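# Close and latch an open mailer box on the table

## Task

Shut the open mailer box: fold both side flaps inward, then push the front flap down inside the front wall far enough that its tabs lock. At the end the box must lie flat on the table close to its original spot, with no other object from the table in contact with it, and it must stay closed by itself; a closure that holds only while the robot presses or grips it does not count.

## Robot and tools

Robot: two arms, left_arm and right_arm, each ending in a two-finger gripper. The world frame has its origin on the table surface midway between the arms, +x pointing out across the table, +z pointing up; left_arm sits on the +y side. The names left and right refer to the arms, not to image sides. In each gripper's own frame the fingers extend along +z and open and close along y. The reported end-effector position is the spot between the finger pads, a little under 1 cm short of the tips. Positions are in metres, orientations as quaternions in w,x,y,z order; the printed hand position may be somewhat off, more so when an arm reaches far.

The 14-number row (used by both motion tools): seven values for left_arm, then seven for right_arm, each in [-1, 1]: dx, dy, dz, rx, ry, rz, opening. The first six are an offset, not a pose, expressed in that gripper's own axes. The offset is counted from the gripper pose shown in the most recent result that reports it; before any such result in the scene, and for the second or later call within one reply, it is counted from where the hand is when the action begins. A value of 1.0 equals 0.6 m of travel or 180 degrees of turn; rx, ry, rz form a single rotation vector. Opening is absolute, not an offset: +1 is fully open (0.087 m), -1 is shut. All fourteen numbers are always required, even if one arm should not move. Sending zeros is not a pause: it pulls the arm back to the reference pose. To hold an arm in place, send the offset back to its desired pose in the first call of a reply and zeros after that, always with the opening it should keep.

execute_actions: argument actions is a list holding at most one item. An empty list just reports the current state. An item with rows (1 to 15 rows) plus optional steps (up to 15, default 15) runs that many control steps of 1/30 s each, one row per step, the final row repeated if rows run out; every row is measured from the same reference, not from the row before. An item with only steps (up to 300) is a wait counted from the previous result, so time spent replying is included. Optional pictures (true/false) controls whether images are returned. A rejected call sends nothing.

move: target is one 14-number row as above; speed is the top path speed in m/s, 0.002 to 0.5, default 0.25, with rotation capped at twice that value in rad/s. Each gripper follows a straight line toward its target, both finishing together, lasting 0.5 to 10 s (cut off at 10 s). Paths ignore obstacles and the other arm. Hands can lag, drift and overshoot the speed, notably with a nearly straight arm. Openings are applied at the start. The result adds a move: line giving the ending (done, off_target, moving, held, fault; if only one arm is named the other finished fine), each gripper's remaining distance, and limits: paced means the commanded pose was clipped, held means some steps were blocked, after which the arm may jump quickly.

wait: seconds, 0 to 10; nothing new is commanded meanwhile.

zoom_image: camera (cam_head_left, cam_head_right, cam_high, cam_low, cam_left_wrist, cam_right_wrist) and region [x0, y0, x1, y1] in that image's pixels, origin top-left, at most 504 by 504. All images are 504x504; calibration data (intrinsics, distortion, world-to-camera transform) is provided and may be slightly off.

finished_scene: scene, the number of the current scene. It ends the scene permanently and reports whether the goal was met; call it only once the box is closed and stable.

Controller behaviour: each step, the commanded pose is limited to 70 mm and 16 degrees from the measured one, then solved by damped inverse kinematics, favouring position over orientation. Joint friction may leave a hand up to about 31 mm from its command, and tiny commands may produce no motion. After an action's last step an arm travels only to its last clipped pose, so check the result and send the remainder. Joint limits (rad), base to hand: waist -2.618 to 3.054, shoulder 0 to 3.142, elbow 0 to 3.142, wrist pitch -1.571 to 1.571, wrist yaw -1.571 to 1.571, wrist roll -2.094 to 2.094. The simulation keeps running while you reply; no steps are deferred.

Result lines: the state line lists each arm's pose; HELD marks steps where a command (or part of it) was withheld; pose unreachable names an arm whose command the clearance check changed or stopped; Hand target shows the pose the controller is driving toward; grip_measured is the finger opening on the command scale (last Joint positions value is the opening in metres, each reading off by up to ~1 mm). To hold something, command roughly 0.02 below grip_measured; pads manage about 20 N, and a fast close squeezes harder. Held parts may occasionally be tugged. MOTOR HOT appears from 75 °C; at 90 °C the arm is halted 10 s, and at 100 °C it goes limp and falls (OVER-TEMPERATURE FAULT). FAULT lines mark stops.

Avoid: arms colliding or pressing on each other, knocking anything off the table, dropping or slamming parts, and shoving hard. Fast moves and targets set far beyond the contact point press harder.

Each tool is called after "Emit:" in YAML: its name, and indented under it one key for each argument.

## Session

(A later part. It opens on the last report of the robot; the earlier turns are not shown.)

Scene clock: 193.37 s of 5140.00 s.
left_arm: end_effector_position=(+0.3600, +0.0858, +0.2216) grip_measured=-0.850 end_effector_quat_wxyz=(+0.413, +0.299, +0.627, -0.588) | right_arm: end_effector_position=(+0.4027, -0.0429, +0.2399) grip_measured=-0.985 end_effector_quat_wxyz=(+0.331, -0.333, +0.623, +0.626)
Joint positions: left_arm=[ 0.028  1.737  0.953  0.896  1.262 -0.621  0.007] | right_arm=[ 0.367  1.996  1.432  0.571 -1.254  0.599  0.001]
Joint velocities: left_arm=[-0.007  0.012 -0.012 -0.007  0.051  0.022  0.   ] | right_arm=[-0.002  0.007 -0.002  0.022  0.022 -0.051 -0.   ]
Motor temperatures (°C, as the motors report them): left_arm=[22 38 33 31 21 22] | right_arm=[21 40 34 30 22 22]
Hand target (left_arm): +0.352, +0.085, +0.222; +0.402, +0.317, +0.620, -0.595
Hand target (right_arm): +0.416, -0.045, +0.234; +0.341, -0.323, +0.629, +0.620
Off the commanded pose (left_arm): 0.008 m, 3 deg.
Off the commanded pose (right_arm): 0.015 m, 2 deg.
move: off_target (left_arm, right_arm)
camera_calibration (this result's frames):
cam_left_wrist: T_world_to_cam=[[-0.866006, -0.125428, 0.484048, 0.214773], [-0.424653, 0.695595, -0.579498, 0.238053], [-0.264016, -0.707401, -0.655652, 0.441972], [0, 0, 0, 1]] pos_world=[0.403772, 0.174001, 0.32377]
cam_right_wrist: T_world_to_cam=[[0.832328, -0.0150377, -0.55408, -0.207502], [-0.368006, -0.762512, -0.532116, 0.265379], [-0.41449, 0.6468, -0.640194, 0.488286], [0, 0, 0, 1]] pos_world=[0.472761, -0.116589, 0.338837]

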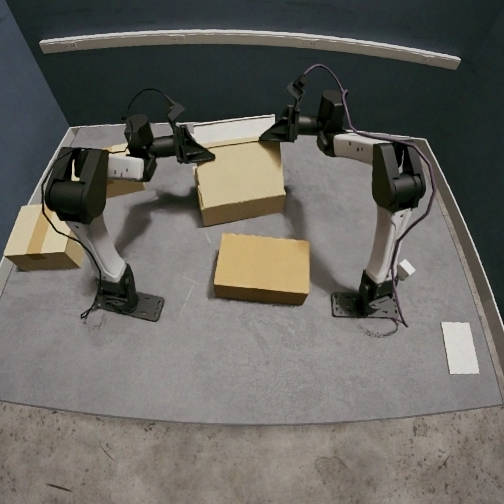

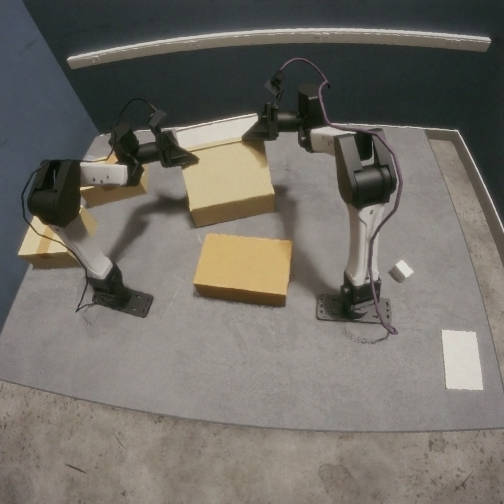

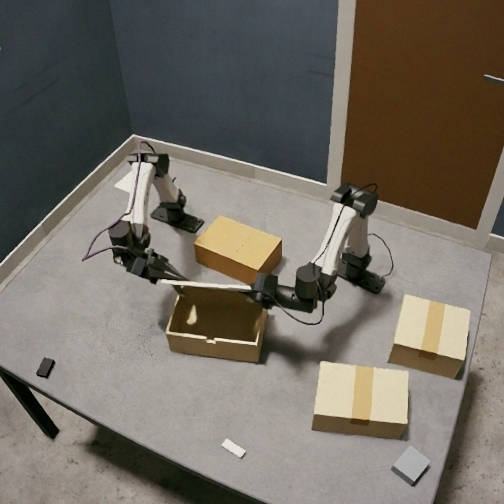

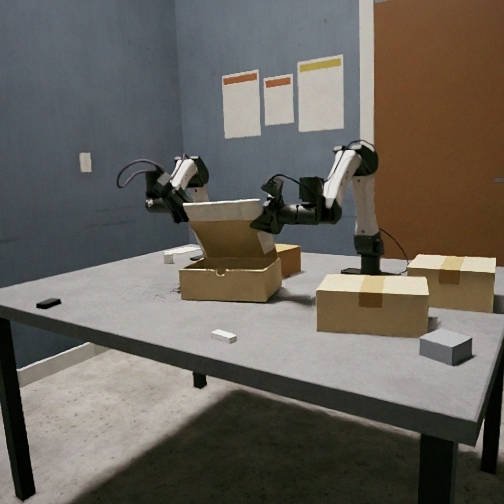

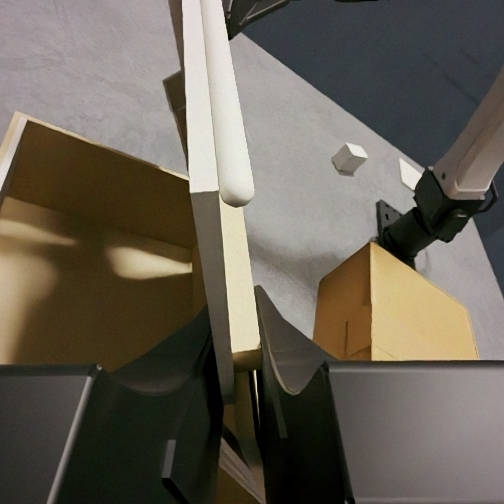

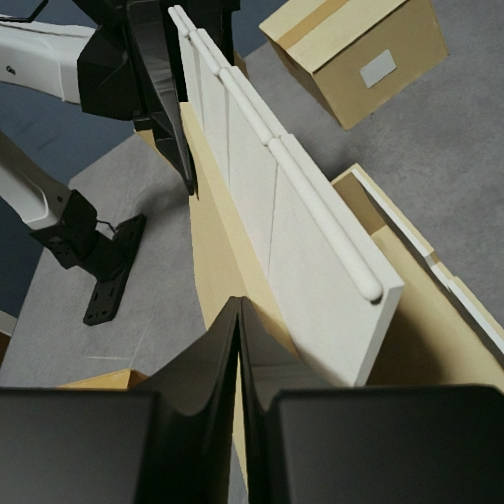

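Emit:
move:
  target: [0,-0.01,0,0.02,0.012,0,-1, -0.05,0.07,0,0,0,0,-1]
  speed: 0.05

Emit:
move:
  target: [0,0,0,0,0,0,-0.5, 0,0,0,0,0,0,-1]

Emit:
move:
  target: [0.045,0,0.02,0,0,0,-0.5, 0,0,0,0,0,0,-1]
  speed: 0.03

Emit:
move:
  target: [0,0,0,0,0,0,-1, 0,0,0,0,0,0,-1]

Scene clock: 200.37 s of 5140.00 s.
left_arm: end_effector_position=(+0.3530, +0.0853, +0.2248) grip_measured=-0.853 end_effector_quat_wxyz=(+0.398, +0.322, +0.617, -0.598) | right_arm: end_effector_position=(+0.3879, -0.0457, +0.2723) grip_measured=-0.985 end_effector_quat_wxyz=(+0.323, -0.328, +0.628, +0.627)
Joint positions: left_arm=[ 0.028  1.743  0.974  0.898  1.322 -0.628  0.006] | right_arm=[ 0.371  1.909  1.451  0.446 -1.25   0.602  0.001]
Joint velocities: left_arm=[ 0.012  0.017  0.002 -0.081  0.007  0.007  0.001] | right_arm=[-0.027  0.017  0.007 -0.11   0.007 -0.081 -0.   ]
Motor temperatures (°C, as the motors report them): left_arm=[22 38 34 31 21 22] | right_arm=[21 40 35 30 22 22]
Hand target (left_arm): +0.355, +0.085, +0.224; +0.392, +0.323, +0.616, -0.602
Hand target (right_arm): +0.385, -0.043, +0.288; +0.331, -0.333, +0.623, +0.626
Off the commanded pose (left_arm): 0.002 m, 1 deg.
Off the commanded pose (right_arm): 0.016 m, 1 deg.
After step 90, 2.63 s passed at rest.
move: off_target (right_arm)
camera_calibration (this result's frames):
cam_left_wrist: T_world_to_cam=[[-0.876709, -0.0746553, 0.475192, 0.208482], [-0.376158, 0.722132, -0.580544, 0.218166], [-0.299811, -0.687715, -0.661182, 0.453965], [0, 0, 0, 1]] pos_world=[0.400946, 0.170219, 0.327739]
cam_right_wrist: T_world_to_cam=[[0.821085, -0.0180844, -0.570519, -0.168557], [-0.378241, -0.765797, -0.520086, 0.275612], [-0.427496, 0.642828, -0.635625, 0.508397], [0, 0, 0, 1]] pos_world=[0.459985, -0.118797, 0.370327]

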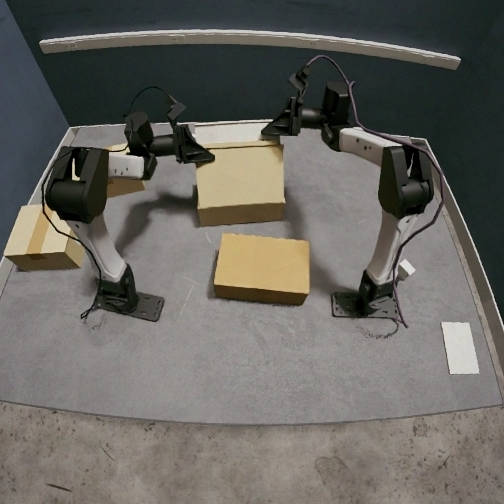

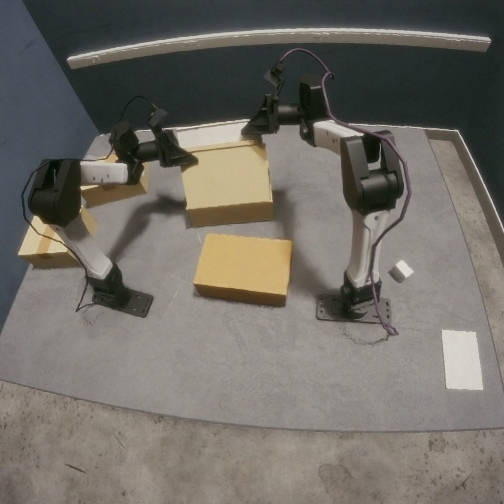

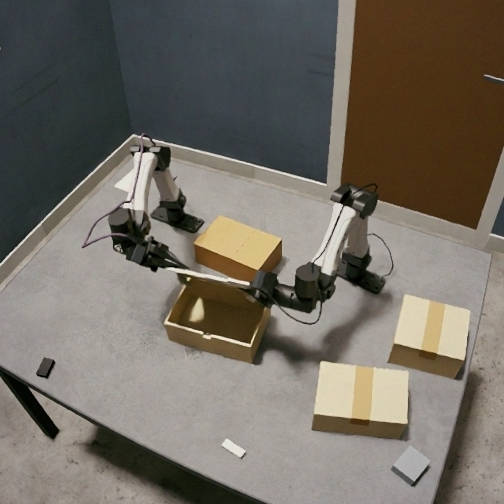

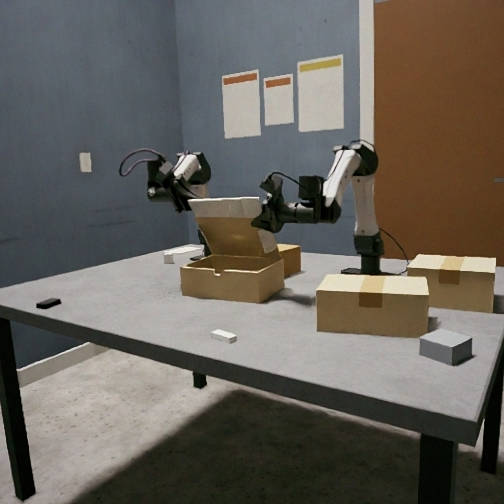

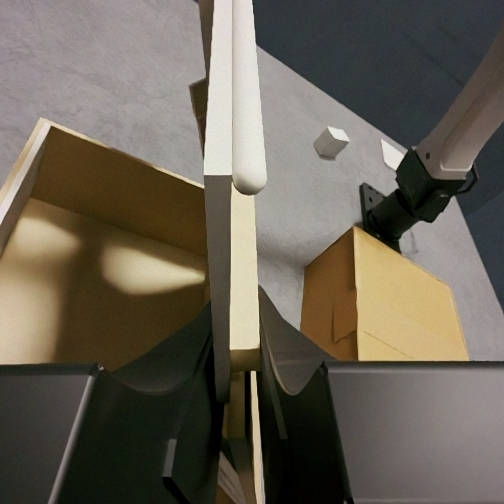

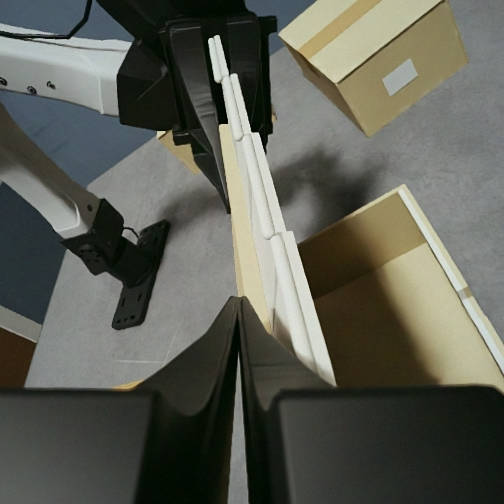

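Scene clock: 200.87 s of 5140.00 s.
left_arm: end_effector_position=(+0.3530, +0.0853, +0.2248) grip_measured=-0.500 end_effector_quat_wxyz=(+0.398, +0.322, +0.617, -0.598) | right_arm: end_effector_position=(+0.3879, -0.0458, +0.2723) grip_measured=-0.985 end_effector_quat_wxyz=(+0.323, -0.328, +0.628, +0.627)
Joint positions: left_arm=[ 0.028  1.743  0.974  0.898  1.322 -0.628  0.022] | right_arm=[ 0.371  1.909  1.451  0.445 -1.25   0.602  0.001]
Joint velocities: left_arm=[-0.027 -0.017  0.007  0.066 -0.081  0.007 -0.   ] | right_arm=[ 0.002 -0.012  0.007 -0.007  0.037  0.007 -0.001]
Motor temperatures (°C, as the motors report them): left_arm=[22 38 34 31 21 22] | right_arm=[21 40 35 30 22 22]
Hand target (left_arm): +0.353, +0.085, +0.225; +0.398, +0.322, +0.617, -0.598
Hand target (right_arm): +0.388, -0.046, +0.272; +0.323, -0.328, +0.628, +0.627
Off the commanded pose (left_arm): 0.000 m, 0 deg.
Off the commanded pose (right_arm): 0.000 m, 0 deg.
move: done
camera_calibration (this result's frames):
cam_left_wrist: T_world_to_cam=[[-0.876709, -0.0746553, 0.475192, 0.208482], [-0.376158, 0.722132, -0.580544, 0.218166], [-0.299811, -0.687715, -0.661182, 0.453965], [0, 0, 0, 1]] pos_world=[0.400946, 0.170219, 0.327739]
cam_right_wrist: T_world_to_cam=[[0.820879, -0.0181542, -0.570813, -0.168412], [-0.378428, -0.76586, -0.519855, 0.27559], [-0.427726, 0.64275, -0.635549, 0.508433], [0, 0, 0, 1]] pos_world=[0.460007, -0.118789, 0.370269]

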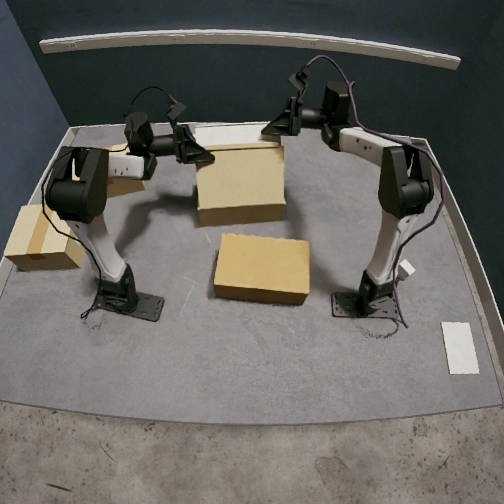

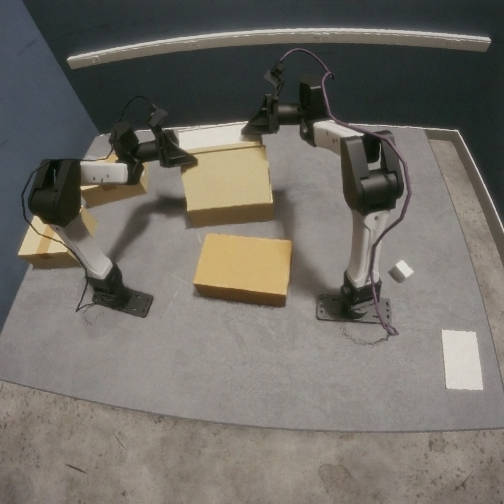

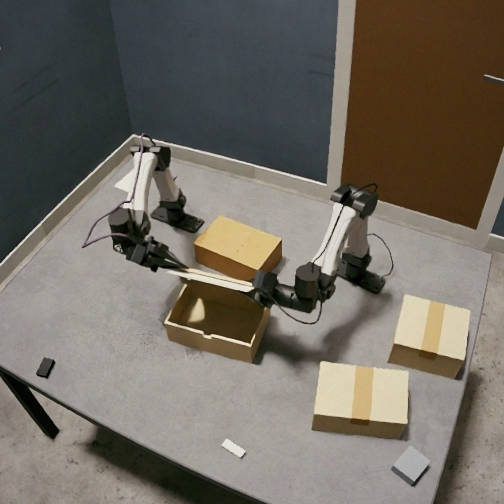

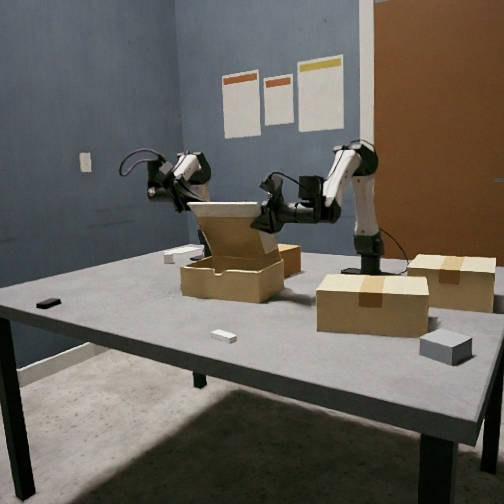

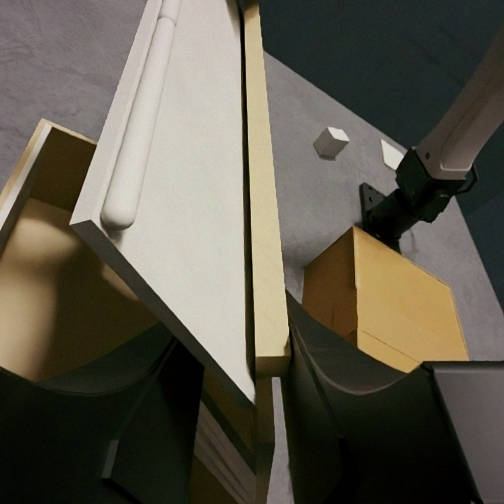

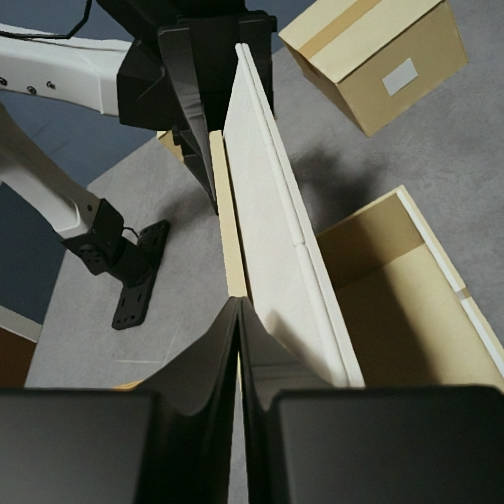

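Scene clock: 202.07 s of 5140.00 s.
left_arm: end_effector_position=(+0.3449, +0.0741, +0.2142) grip_measured=-0.500 end_effector_quat_wxyz=(+0.408, +0.327, +0.611, -0.594) | right_arm: end_effector_position=(+0.3879, -0.0458, +0.2723) grip_measured=-0.985 end_effector_quat_wxyz=(+0.323, -0.328, +0.628, +0.627)
Joint positions: left_arm=[-0.007  1.743  0.916  0.969  1.283 -0.613  0.022] | right_arm=[ 0.371  1.909  1.451  0.445 -1.25   0.602  0.001]
Joint velocities: left_arm=[ 0.007 -0.007 -0.007  0.007  0.007  0.081  0.001] | right_arm=[-0.007 -0.012  0.002 -0.022 -0.022  0.007 -0.001]
Motor temperatures (°C, as the motors report them): left_arm=[22 38 34 31 21 22] | right_arm=[21 40 35 30 22 22]
Hand target (left_arm): +0.341, +0.071, +0.202; +0.398, +0.321, +0.617, -0.598
Hand target (right_arm): +0.388, -0.046, +0.272; +0.323, -0.328, +0.628, +0.627
Off the commanded pose (left_arm): 0.014 m, 2 deg.
Off the commanded pose (right_arm): 0.000 m, 0 deg.
move: off_target (left_arm)
camera_calibration (this result's frames):
cam_left_wrist: T_world_to_cam=[[-0.888753, -0.0762078, 0.452006, 0.214778], [-0.363857, 0.717028, -0.594541, 0.21619], [-0.278792, -0.692866, -0.66499, 0.430853], [0, 0, 0, 1]] pos_world=[0.389666, 0.159877, 0.317966]
cam_right_wrist: T_world_to_cam=[[0.820879, -0.0181542, -0.570813, -0.168412], [-0.378428, -0.76586, -0.519855, 0.27559], [-0.427726, 0.64275, -0.635549, 0.508433], [0, 0, 0, 1]] pos_world=[0.460007, -0.118789, 0.370269]

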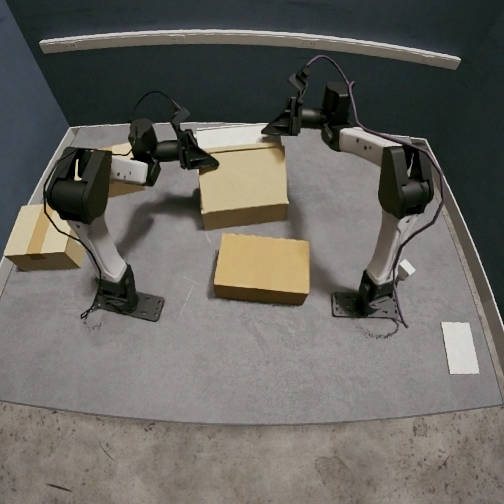

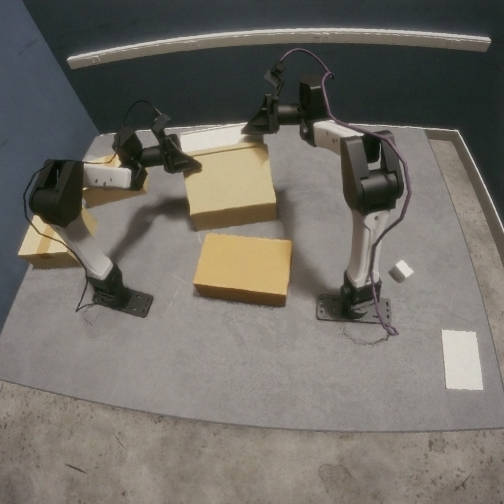

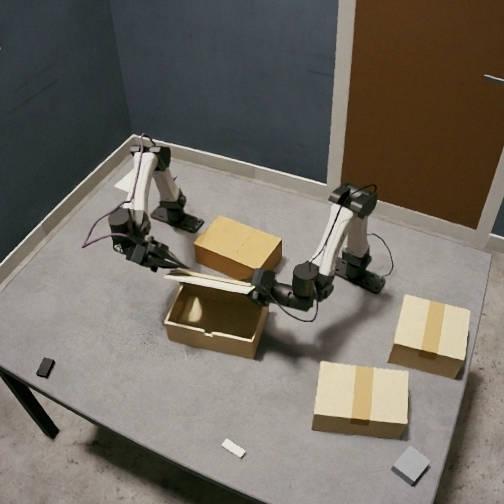

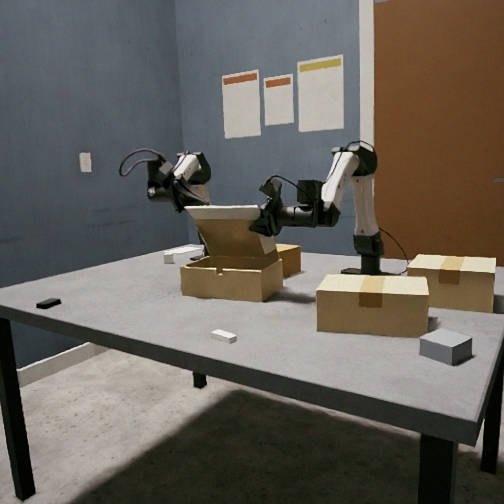

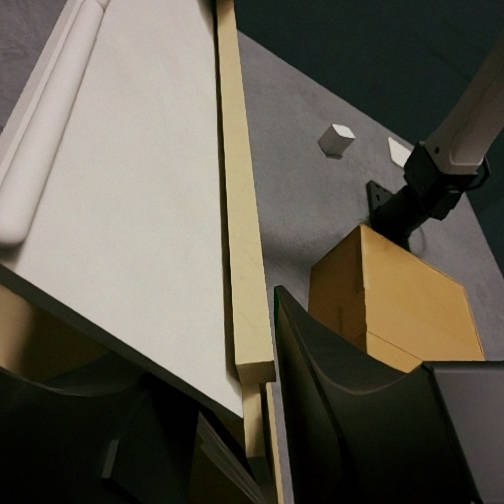

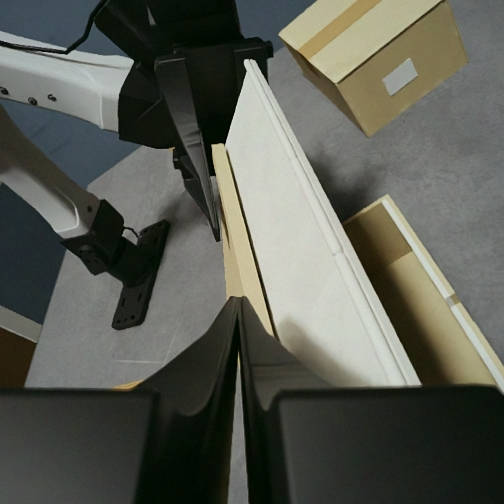

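Scene clock: 202.57 s of 5140.00 s.
left_arm: end_effector_position=(+0.3447, +0.0741, +0.2145) grip_measured=-0.855 end_effector_quat_wxyz=(+0.407, +0.325, +0.612, -0.595) | right_arm: end_effector_position=(+0.3879, -0.0458, +0.2723) grip_measured=-0.985 end_effector_quat_wxyz=(+0.323, -0.328, +0.628, +0.627)
Joint positions: left_arm=[-0.007  1.743  0.916  0.971  1.282 -0.62   0.006] | right_arm=[ 0.371  1.909  1.451  0.445 -1.25   0.602  0.001]
Joint velocities: left_arm=[ 0.002 -0.027  0.007 -0.081 -0.022 -0.007 -0.001] | right_arm=[ 0.002  0.002  0.002 -0.022 -0.022  0.007 -0.002]
Motor temperatures (°C, as the motors report them): left_arm=[22 38 34 31 21 22] | right_arm=[21 40 35 30 22 22]
Hand target (left_arm): +0.345, +0.074, +0.214; +0.408, +0.327, +0.611, -0.594
Hand target (right_arm): +0.388, -0.046, +0.272; +0.323, -0.328, +0.628, +0.627
Off the commanded pose (left_arm): 0.000 m, 0 deg.
Off the commanded pose (right_arm): 0.000 m, 0 deg.
move: done
camera_calibration (this result's frames):
cam_left_wrist: T_world_to_cam=[[-0.886326, -0.0758712, 0.456804, 0.212637], [-0.367102, 0.71641, -0.59329, 0.217202], [-0.282245, -0.693542, -0.662825, 0.431738], [0, 0, 0, 1]] pos_world=[0.390057, 0.159956, 0.317897]
cam_right_wrist: T_world_to_cam=[[0.820879, -0.0181542, -0.570813, -0.168412], [-0.378428, -0.76586, -0.519855, 0.27559], [-0.427726, 0.64275, -0.635549, 0.508433], [0, 0, 0, 1]] pos_world=[0.460007, -0.118789, 0.370269]

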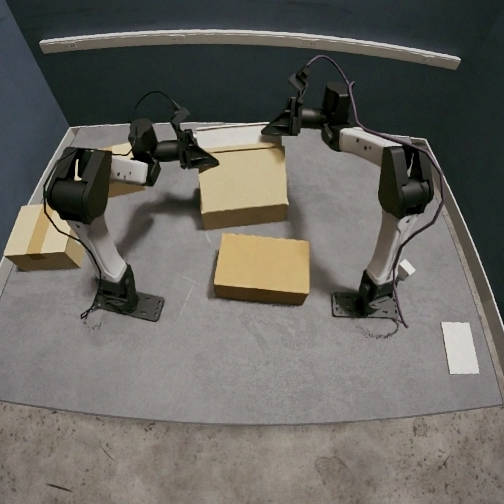

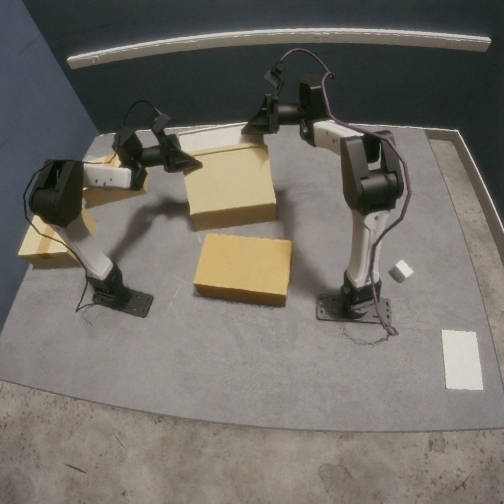

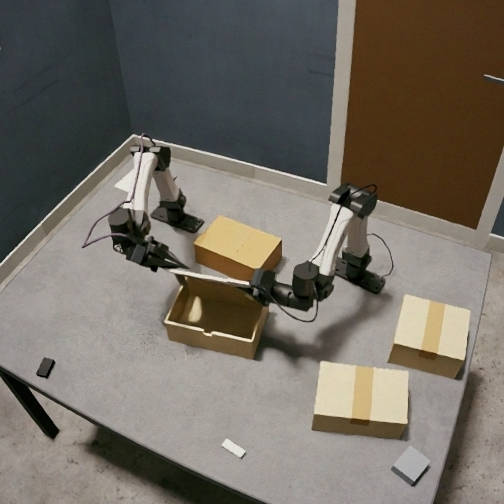

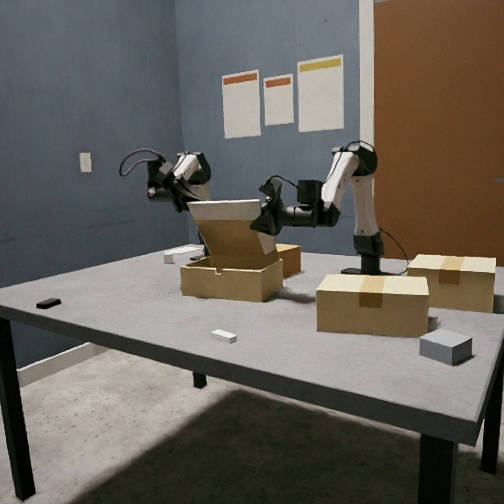

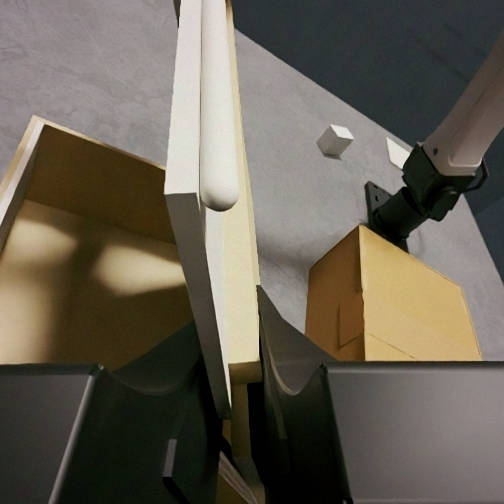

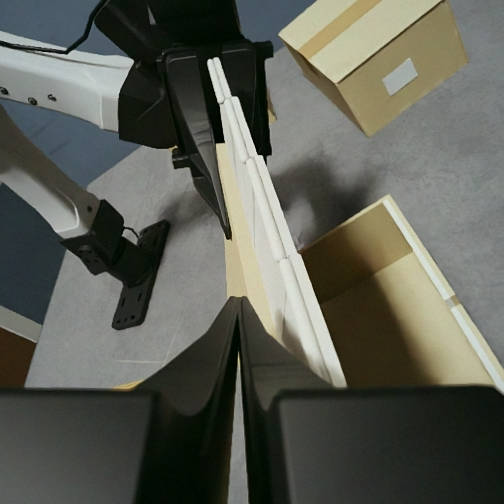

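Emit:
move:
  target: [0,0.055,0,0,0,0,1, 0,0.03,0,0,0,0,-1]
  speed: 0.1

Emit:
move:
  target: [0.1,0,0,0,0,0,1, 0,0,0,0,0,0,-1]
  speed: 0.05

Emit:
move:
  target: [0,-0.055,0,0,0,0,-1, 0,0,0,0,0,0,-1]
  speed: 0.1

Scene clock: 206.83 s of 5140.00 s.
left_arm: end_effector_position=(+0.3687, +0.0746, +0.1994) grip_measured=+0.979 end_effector_quat_wxyz=(+0.406, +0.326, +0.612, -0.595) | right_arm: end_effector_position=(+0.3809, -0.0483, +0.2823) grip_measured=-0.985 end_effector_quat_wxyz=(+0.330, -0.331, +0.625, +0.626)
Joint positions: left_arm=[ 0.006  1.857  0.991  1.007  1.296 -0.62   0.087] | right_arm=[ 0.371  1.871  1.434  0.439 -1.246  0.602  0.001]
Joint velocities: left_arm=[-0.007 -0.007  0.002  0.022 -0.022  0.037  0.   ] | right_arm=[ 0.002 -0.007  0.002 -0.022  0.022 -0.022  0.   ]
Motor temperatures (°C, as the motors report them): left_arm=[22 38 34 31 21 22] | right_arm=[21 40 35 30 22 22]
Hand target (left_arm): +0.373, +0.077, +0.198; +0.407, +0.325, +0.612, -0.595
Hand target (right_arm): +0.373, -0.046, +0.283; +0.323, -0.328, +0.628, +0.627
Off the commanded pose (left_arm): 0.006 m, 0 deg.
Off the commanded pose (right_arm): 0.008 m, 1 deg.
After step 90, 0.37 s passed at rest.
move: done
camera_calibration (this result's frames):
cam_left_wrist: T_world_to_cam=[[-0.886036, -0.0759441, 0.457354, 0.240651], [-0.366855, 0.718029, -0.591482, 0.21609], [-0.283474, -0.691858, -0.66406, 0.429453], [0, 0, 0, 1]] pos_world=[0.414238, 0.160237, 0.302933]
cam_right_wrist: T_world_to_cam=[[0.828783, -0.0183008, -0.559271, -0.163283], [-0.373659, -0.762078, -0.528788, 0.277087], [-0.416531, 0.647227, -0.638435, 0.510133], [0, 0, 0, 1]] pos_world=[0.451349, -0.121998, 0.380888]

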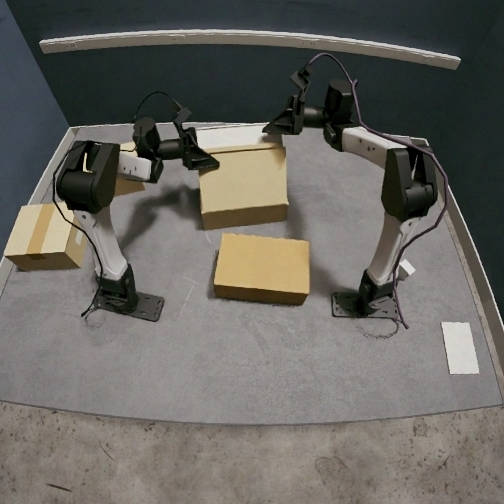

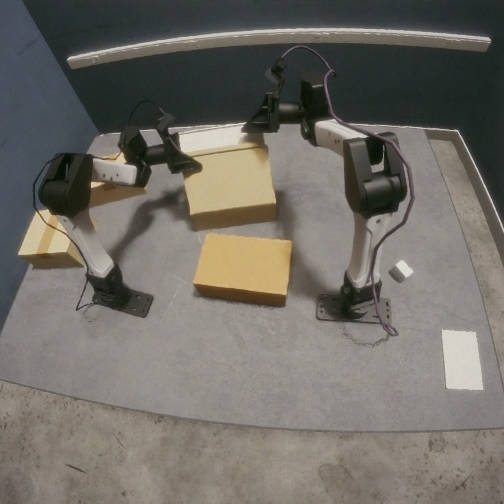

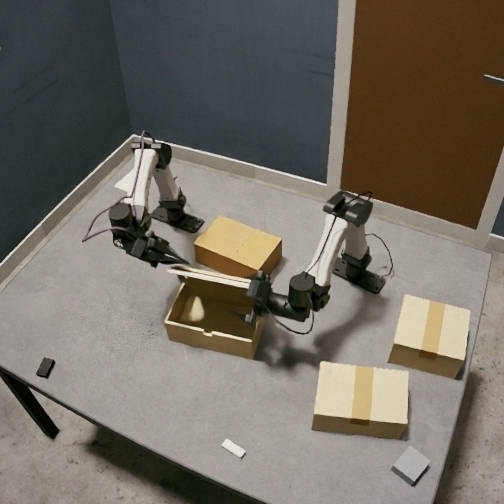

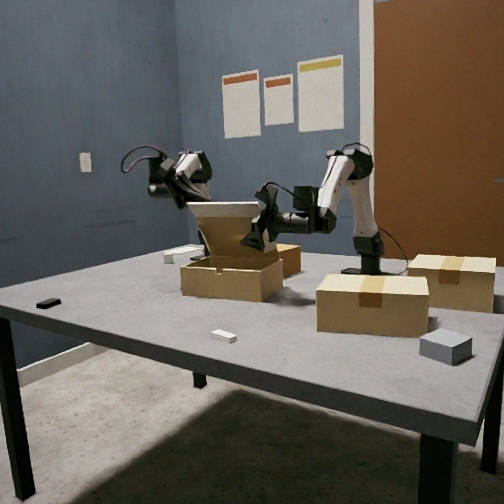

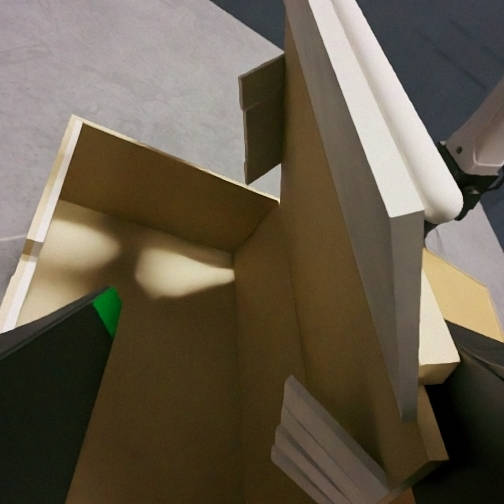

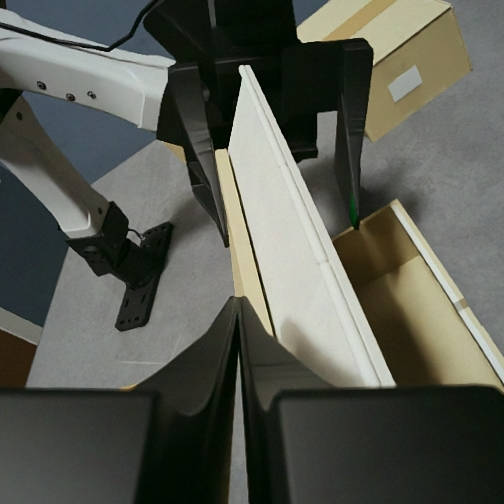

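Scene clock: 208.57 s of 5140.00 s.
left_arm: end_effector_position=(+0.3452, +0.0715, +0.1589) grip_measured=+0.979 end_effector_quat_wxyz=(+0.419, +0.335, +0.604, -0.590) | right_arm: end_effector_position=(+0.3810, -0.0482, +0.2823) grip_measured=-0.985 end_effector_quat_wxyz=(+0.330, -0.330, +0.625, +0.626)
Joint positions: left_arm=[-0.014  1.901  0.827  1.236  1.274 -0.602  0.087] | right_arm=[ 0.371  1.871  1.434  0.439 -1.246  0.602  0.001]
Joint velocities: left_arm=[-0.017 -0.007  0.007 -0.037 -0.022 -0.022  0.   ] | right_arm=[ 0.007  0.002 -0.012 -0.007 -0.007  0.051 -0.   ]
Motor temperatures (°C, as the motors report them): left_arm=[22 38 34 31 21 22] | right_arm=[21 40 35 30 22 22]
Hand target (left_arm): +0.340, +0.069, +0.147; +0.406, +0.326, +0.612, -0.595
Hand target (right_arm): +0.381, -0.048, +0.282; +0.330, -0.330, +0.625, +0.626
Off the commanded pose (left_arm): 0.013 m, 2 deg.
Off the commanded pose (right_arm): 0.000 m, 0 deg.
move: off_target (left_arm)
camera_calibration (this result's frames):
cam_left_wrist: T_world_to_cam=[[-0.902041, -0.0763403, 0.424846, 0.248809], [-0.346808, 0.714169, -0.608019, 0.181813], [-0.256996, -0.695798, -0.670685, 0.385947], [0, 0, 0, 1]] pos_world=[0.386677, 0.15769, 0.263689]
cam_right_wrist: T_world_to_cam=[[0.828776, -0.0186165, -0.559271, -0.163351], [-0.37395, -0.761935, -0.528788, 0.277237], [-0.416284, 0.647386, -0.638434, 0.510069], [0, 0, 0, 1]] pos_world=[0.451387, -0.122016, 0.380888]

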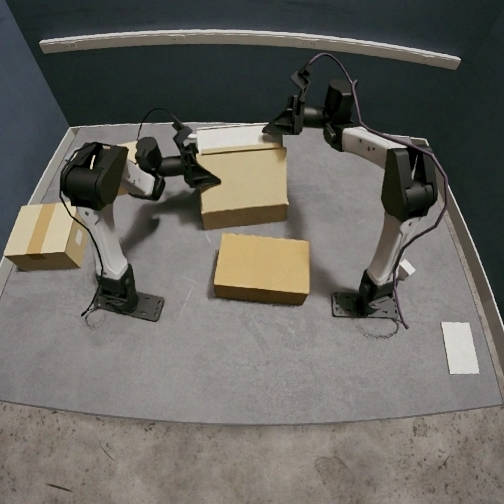

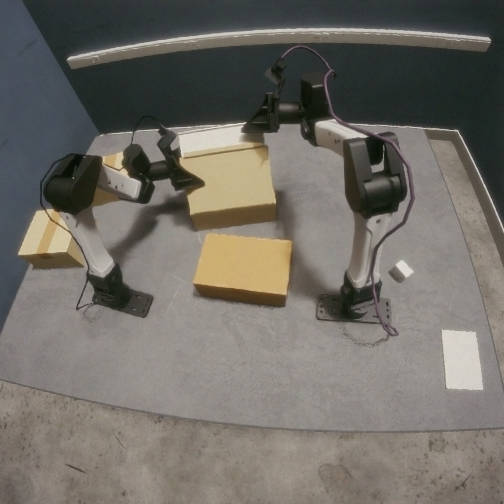

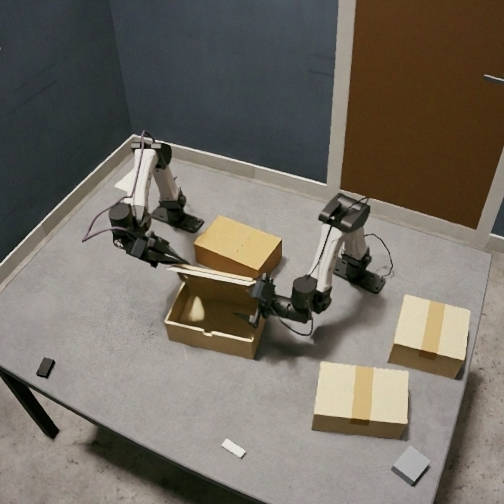

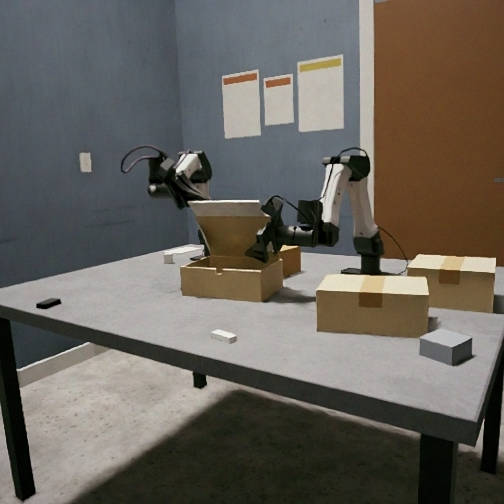

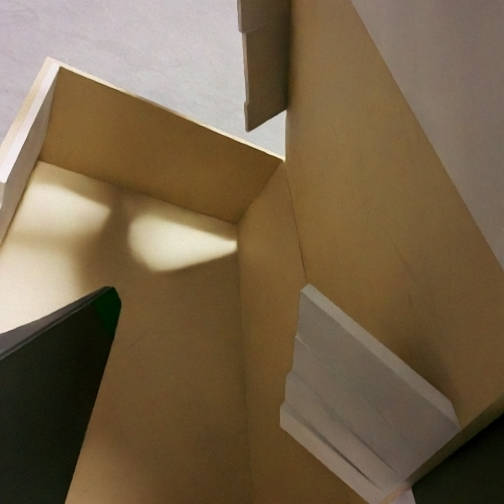

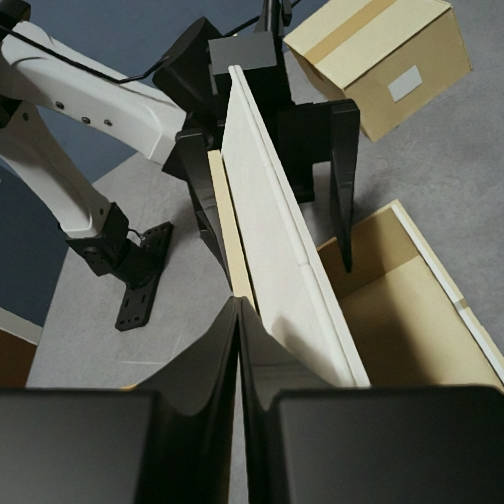

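Scene clock: 209.30 s of 5140.00 s.
left_arm: end_effector_position=(+0.3227, +0.0707, +0.1814) grip_measured=-0.941 end_effector_quat_wxyz=(+0.433, +0.341, +0.594, -0.586) | right_arm: end_effector_position=(+0.3810, -0.0482, +0.2823) grip_measured=-0.985 end_effector_quat_wxyz=(+0.330, -0.330, +0.625, +0.626)
Joint positions: left_arm=[-0.03   1.773  0.748  1.224  1.252 -0.604  0.003] | right_arm=[ 0.371  1.871  1.434  0.439 -1.246  0.602  0.001]
Joint velocities: left_arm=[ 0.012 -0.002 -0.002 -0.066 -0.007  0.007  0.   ] | right_arm=[-0.027 -0.002 -0.007  0.022  0.051  0.051 -0.   ]
Motor temperatures (°C, as the motors report them): left_arm=[22 38 34 31 21 22] | right_arm=[21 40 35 30 22 22]
Hand target (left_arm): +0.316, +0.069, +0.174; +0.419, +0.334, +0.603, -0.591
Hand target (right_arm): +0.381, -0.048, +0.282; +0.330, -0.330, +0.625, +0.626
Off the commanded pose (left_arm): 0.011 m, 2 deg.
Off the commanded pose (right_arm): 0.000 m, 0 deg.
move: off_target (left_arm)
camera_calibration (this result's frames):
cam_left_wrist: T_world_to_cam=[[-0.915875, -0.0769004, 0.394031, 0.228957], [-0.329292, 0.705343, -0.62774, 0.186773], [-0.229653, -0.704682, -0.671329, 0.386583], [0, 0, 0, 1]] pos_world=[0.359979, 0.158286, 0.286553]
cam_right_wrist: T_world_to_cam=[[0.828776, -0.0186165, -0.559271, -0.163351], [-0.37395, -0.761935, -0.528788, 0.277237], [-0.416284, 0.647386, -0.638434, 0.510069], [0, 0, 0, 1]] pos_world=[0.451387, -0.122016, 0.380888]

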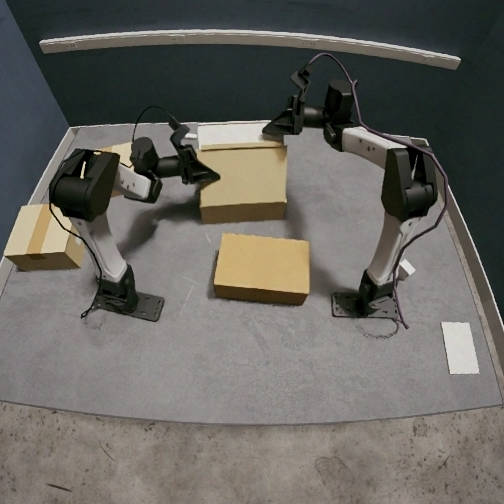

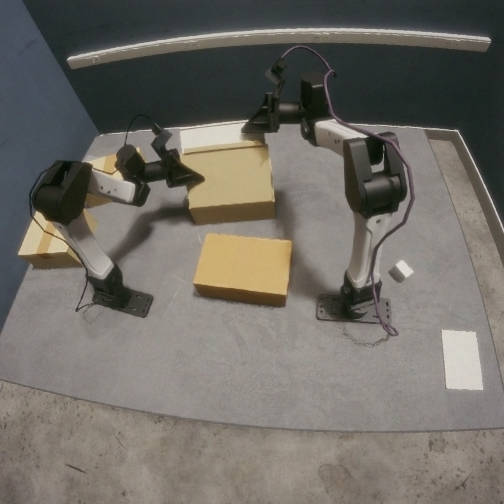

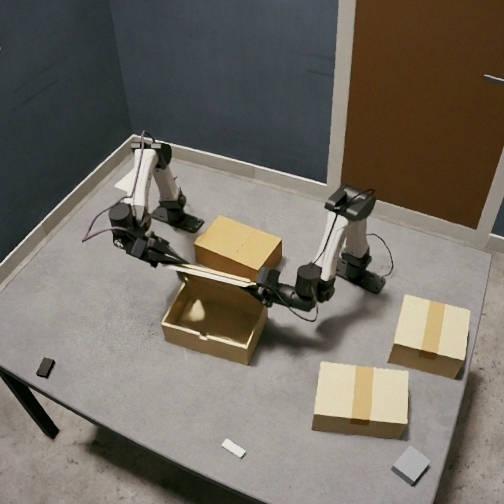

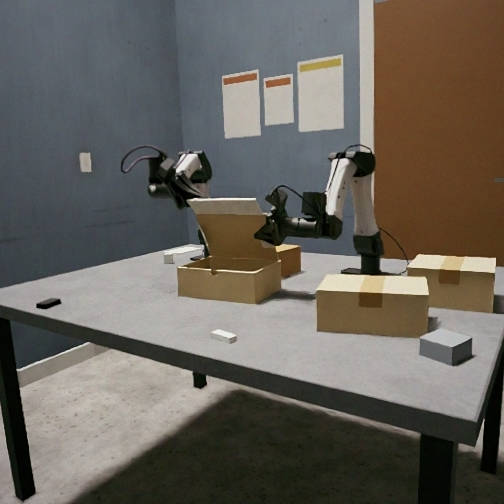

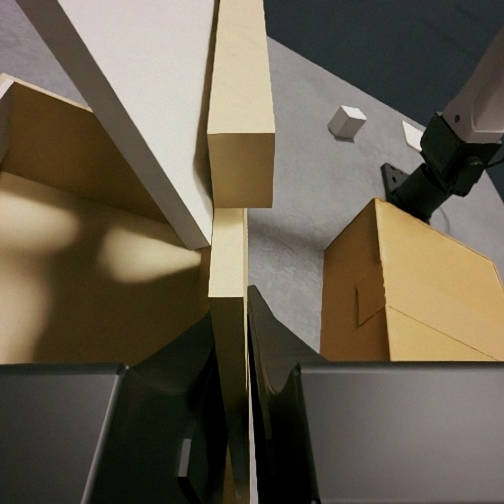

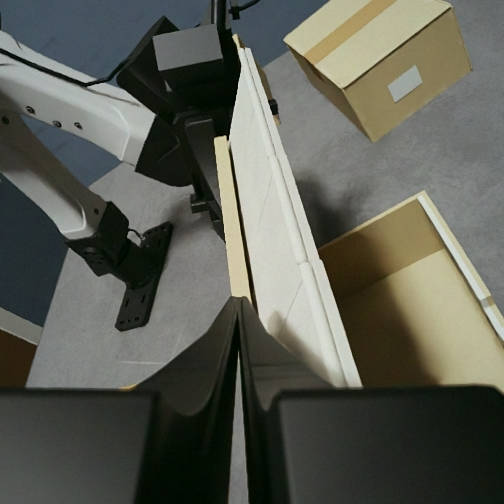

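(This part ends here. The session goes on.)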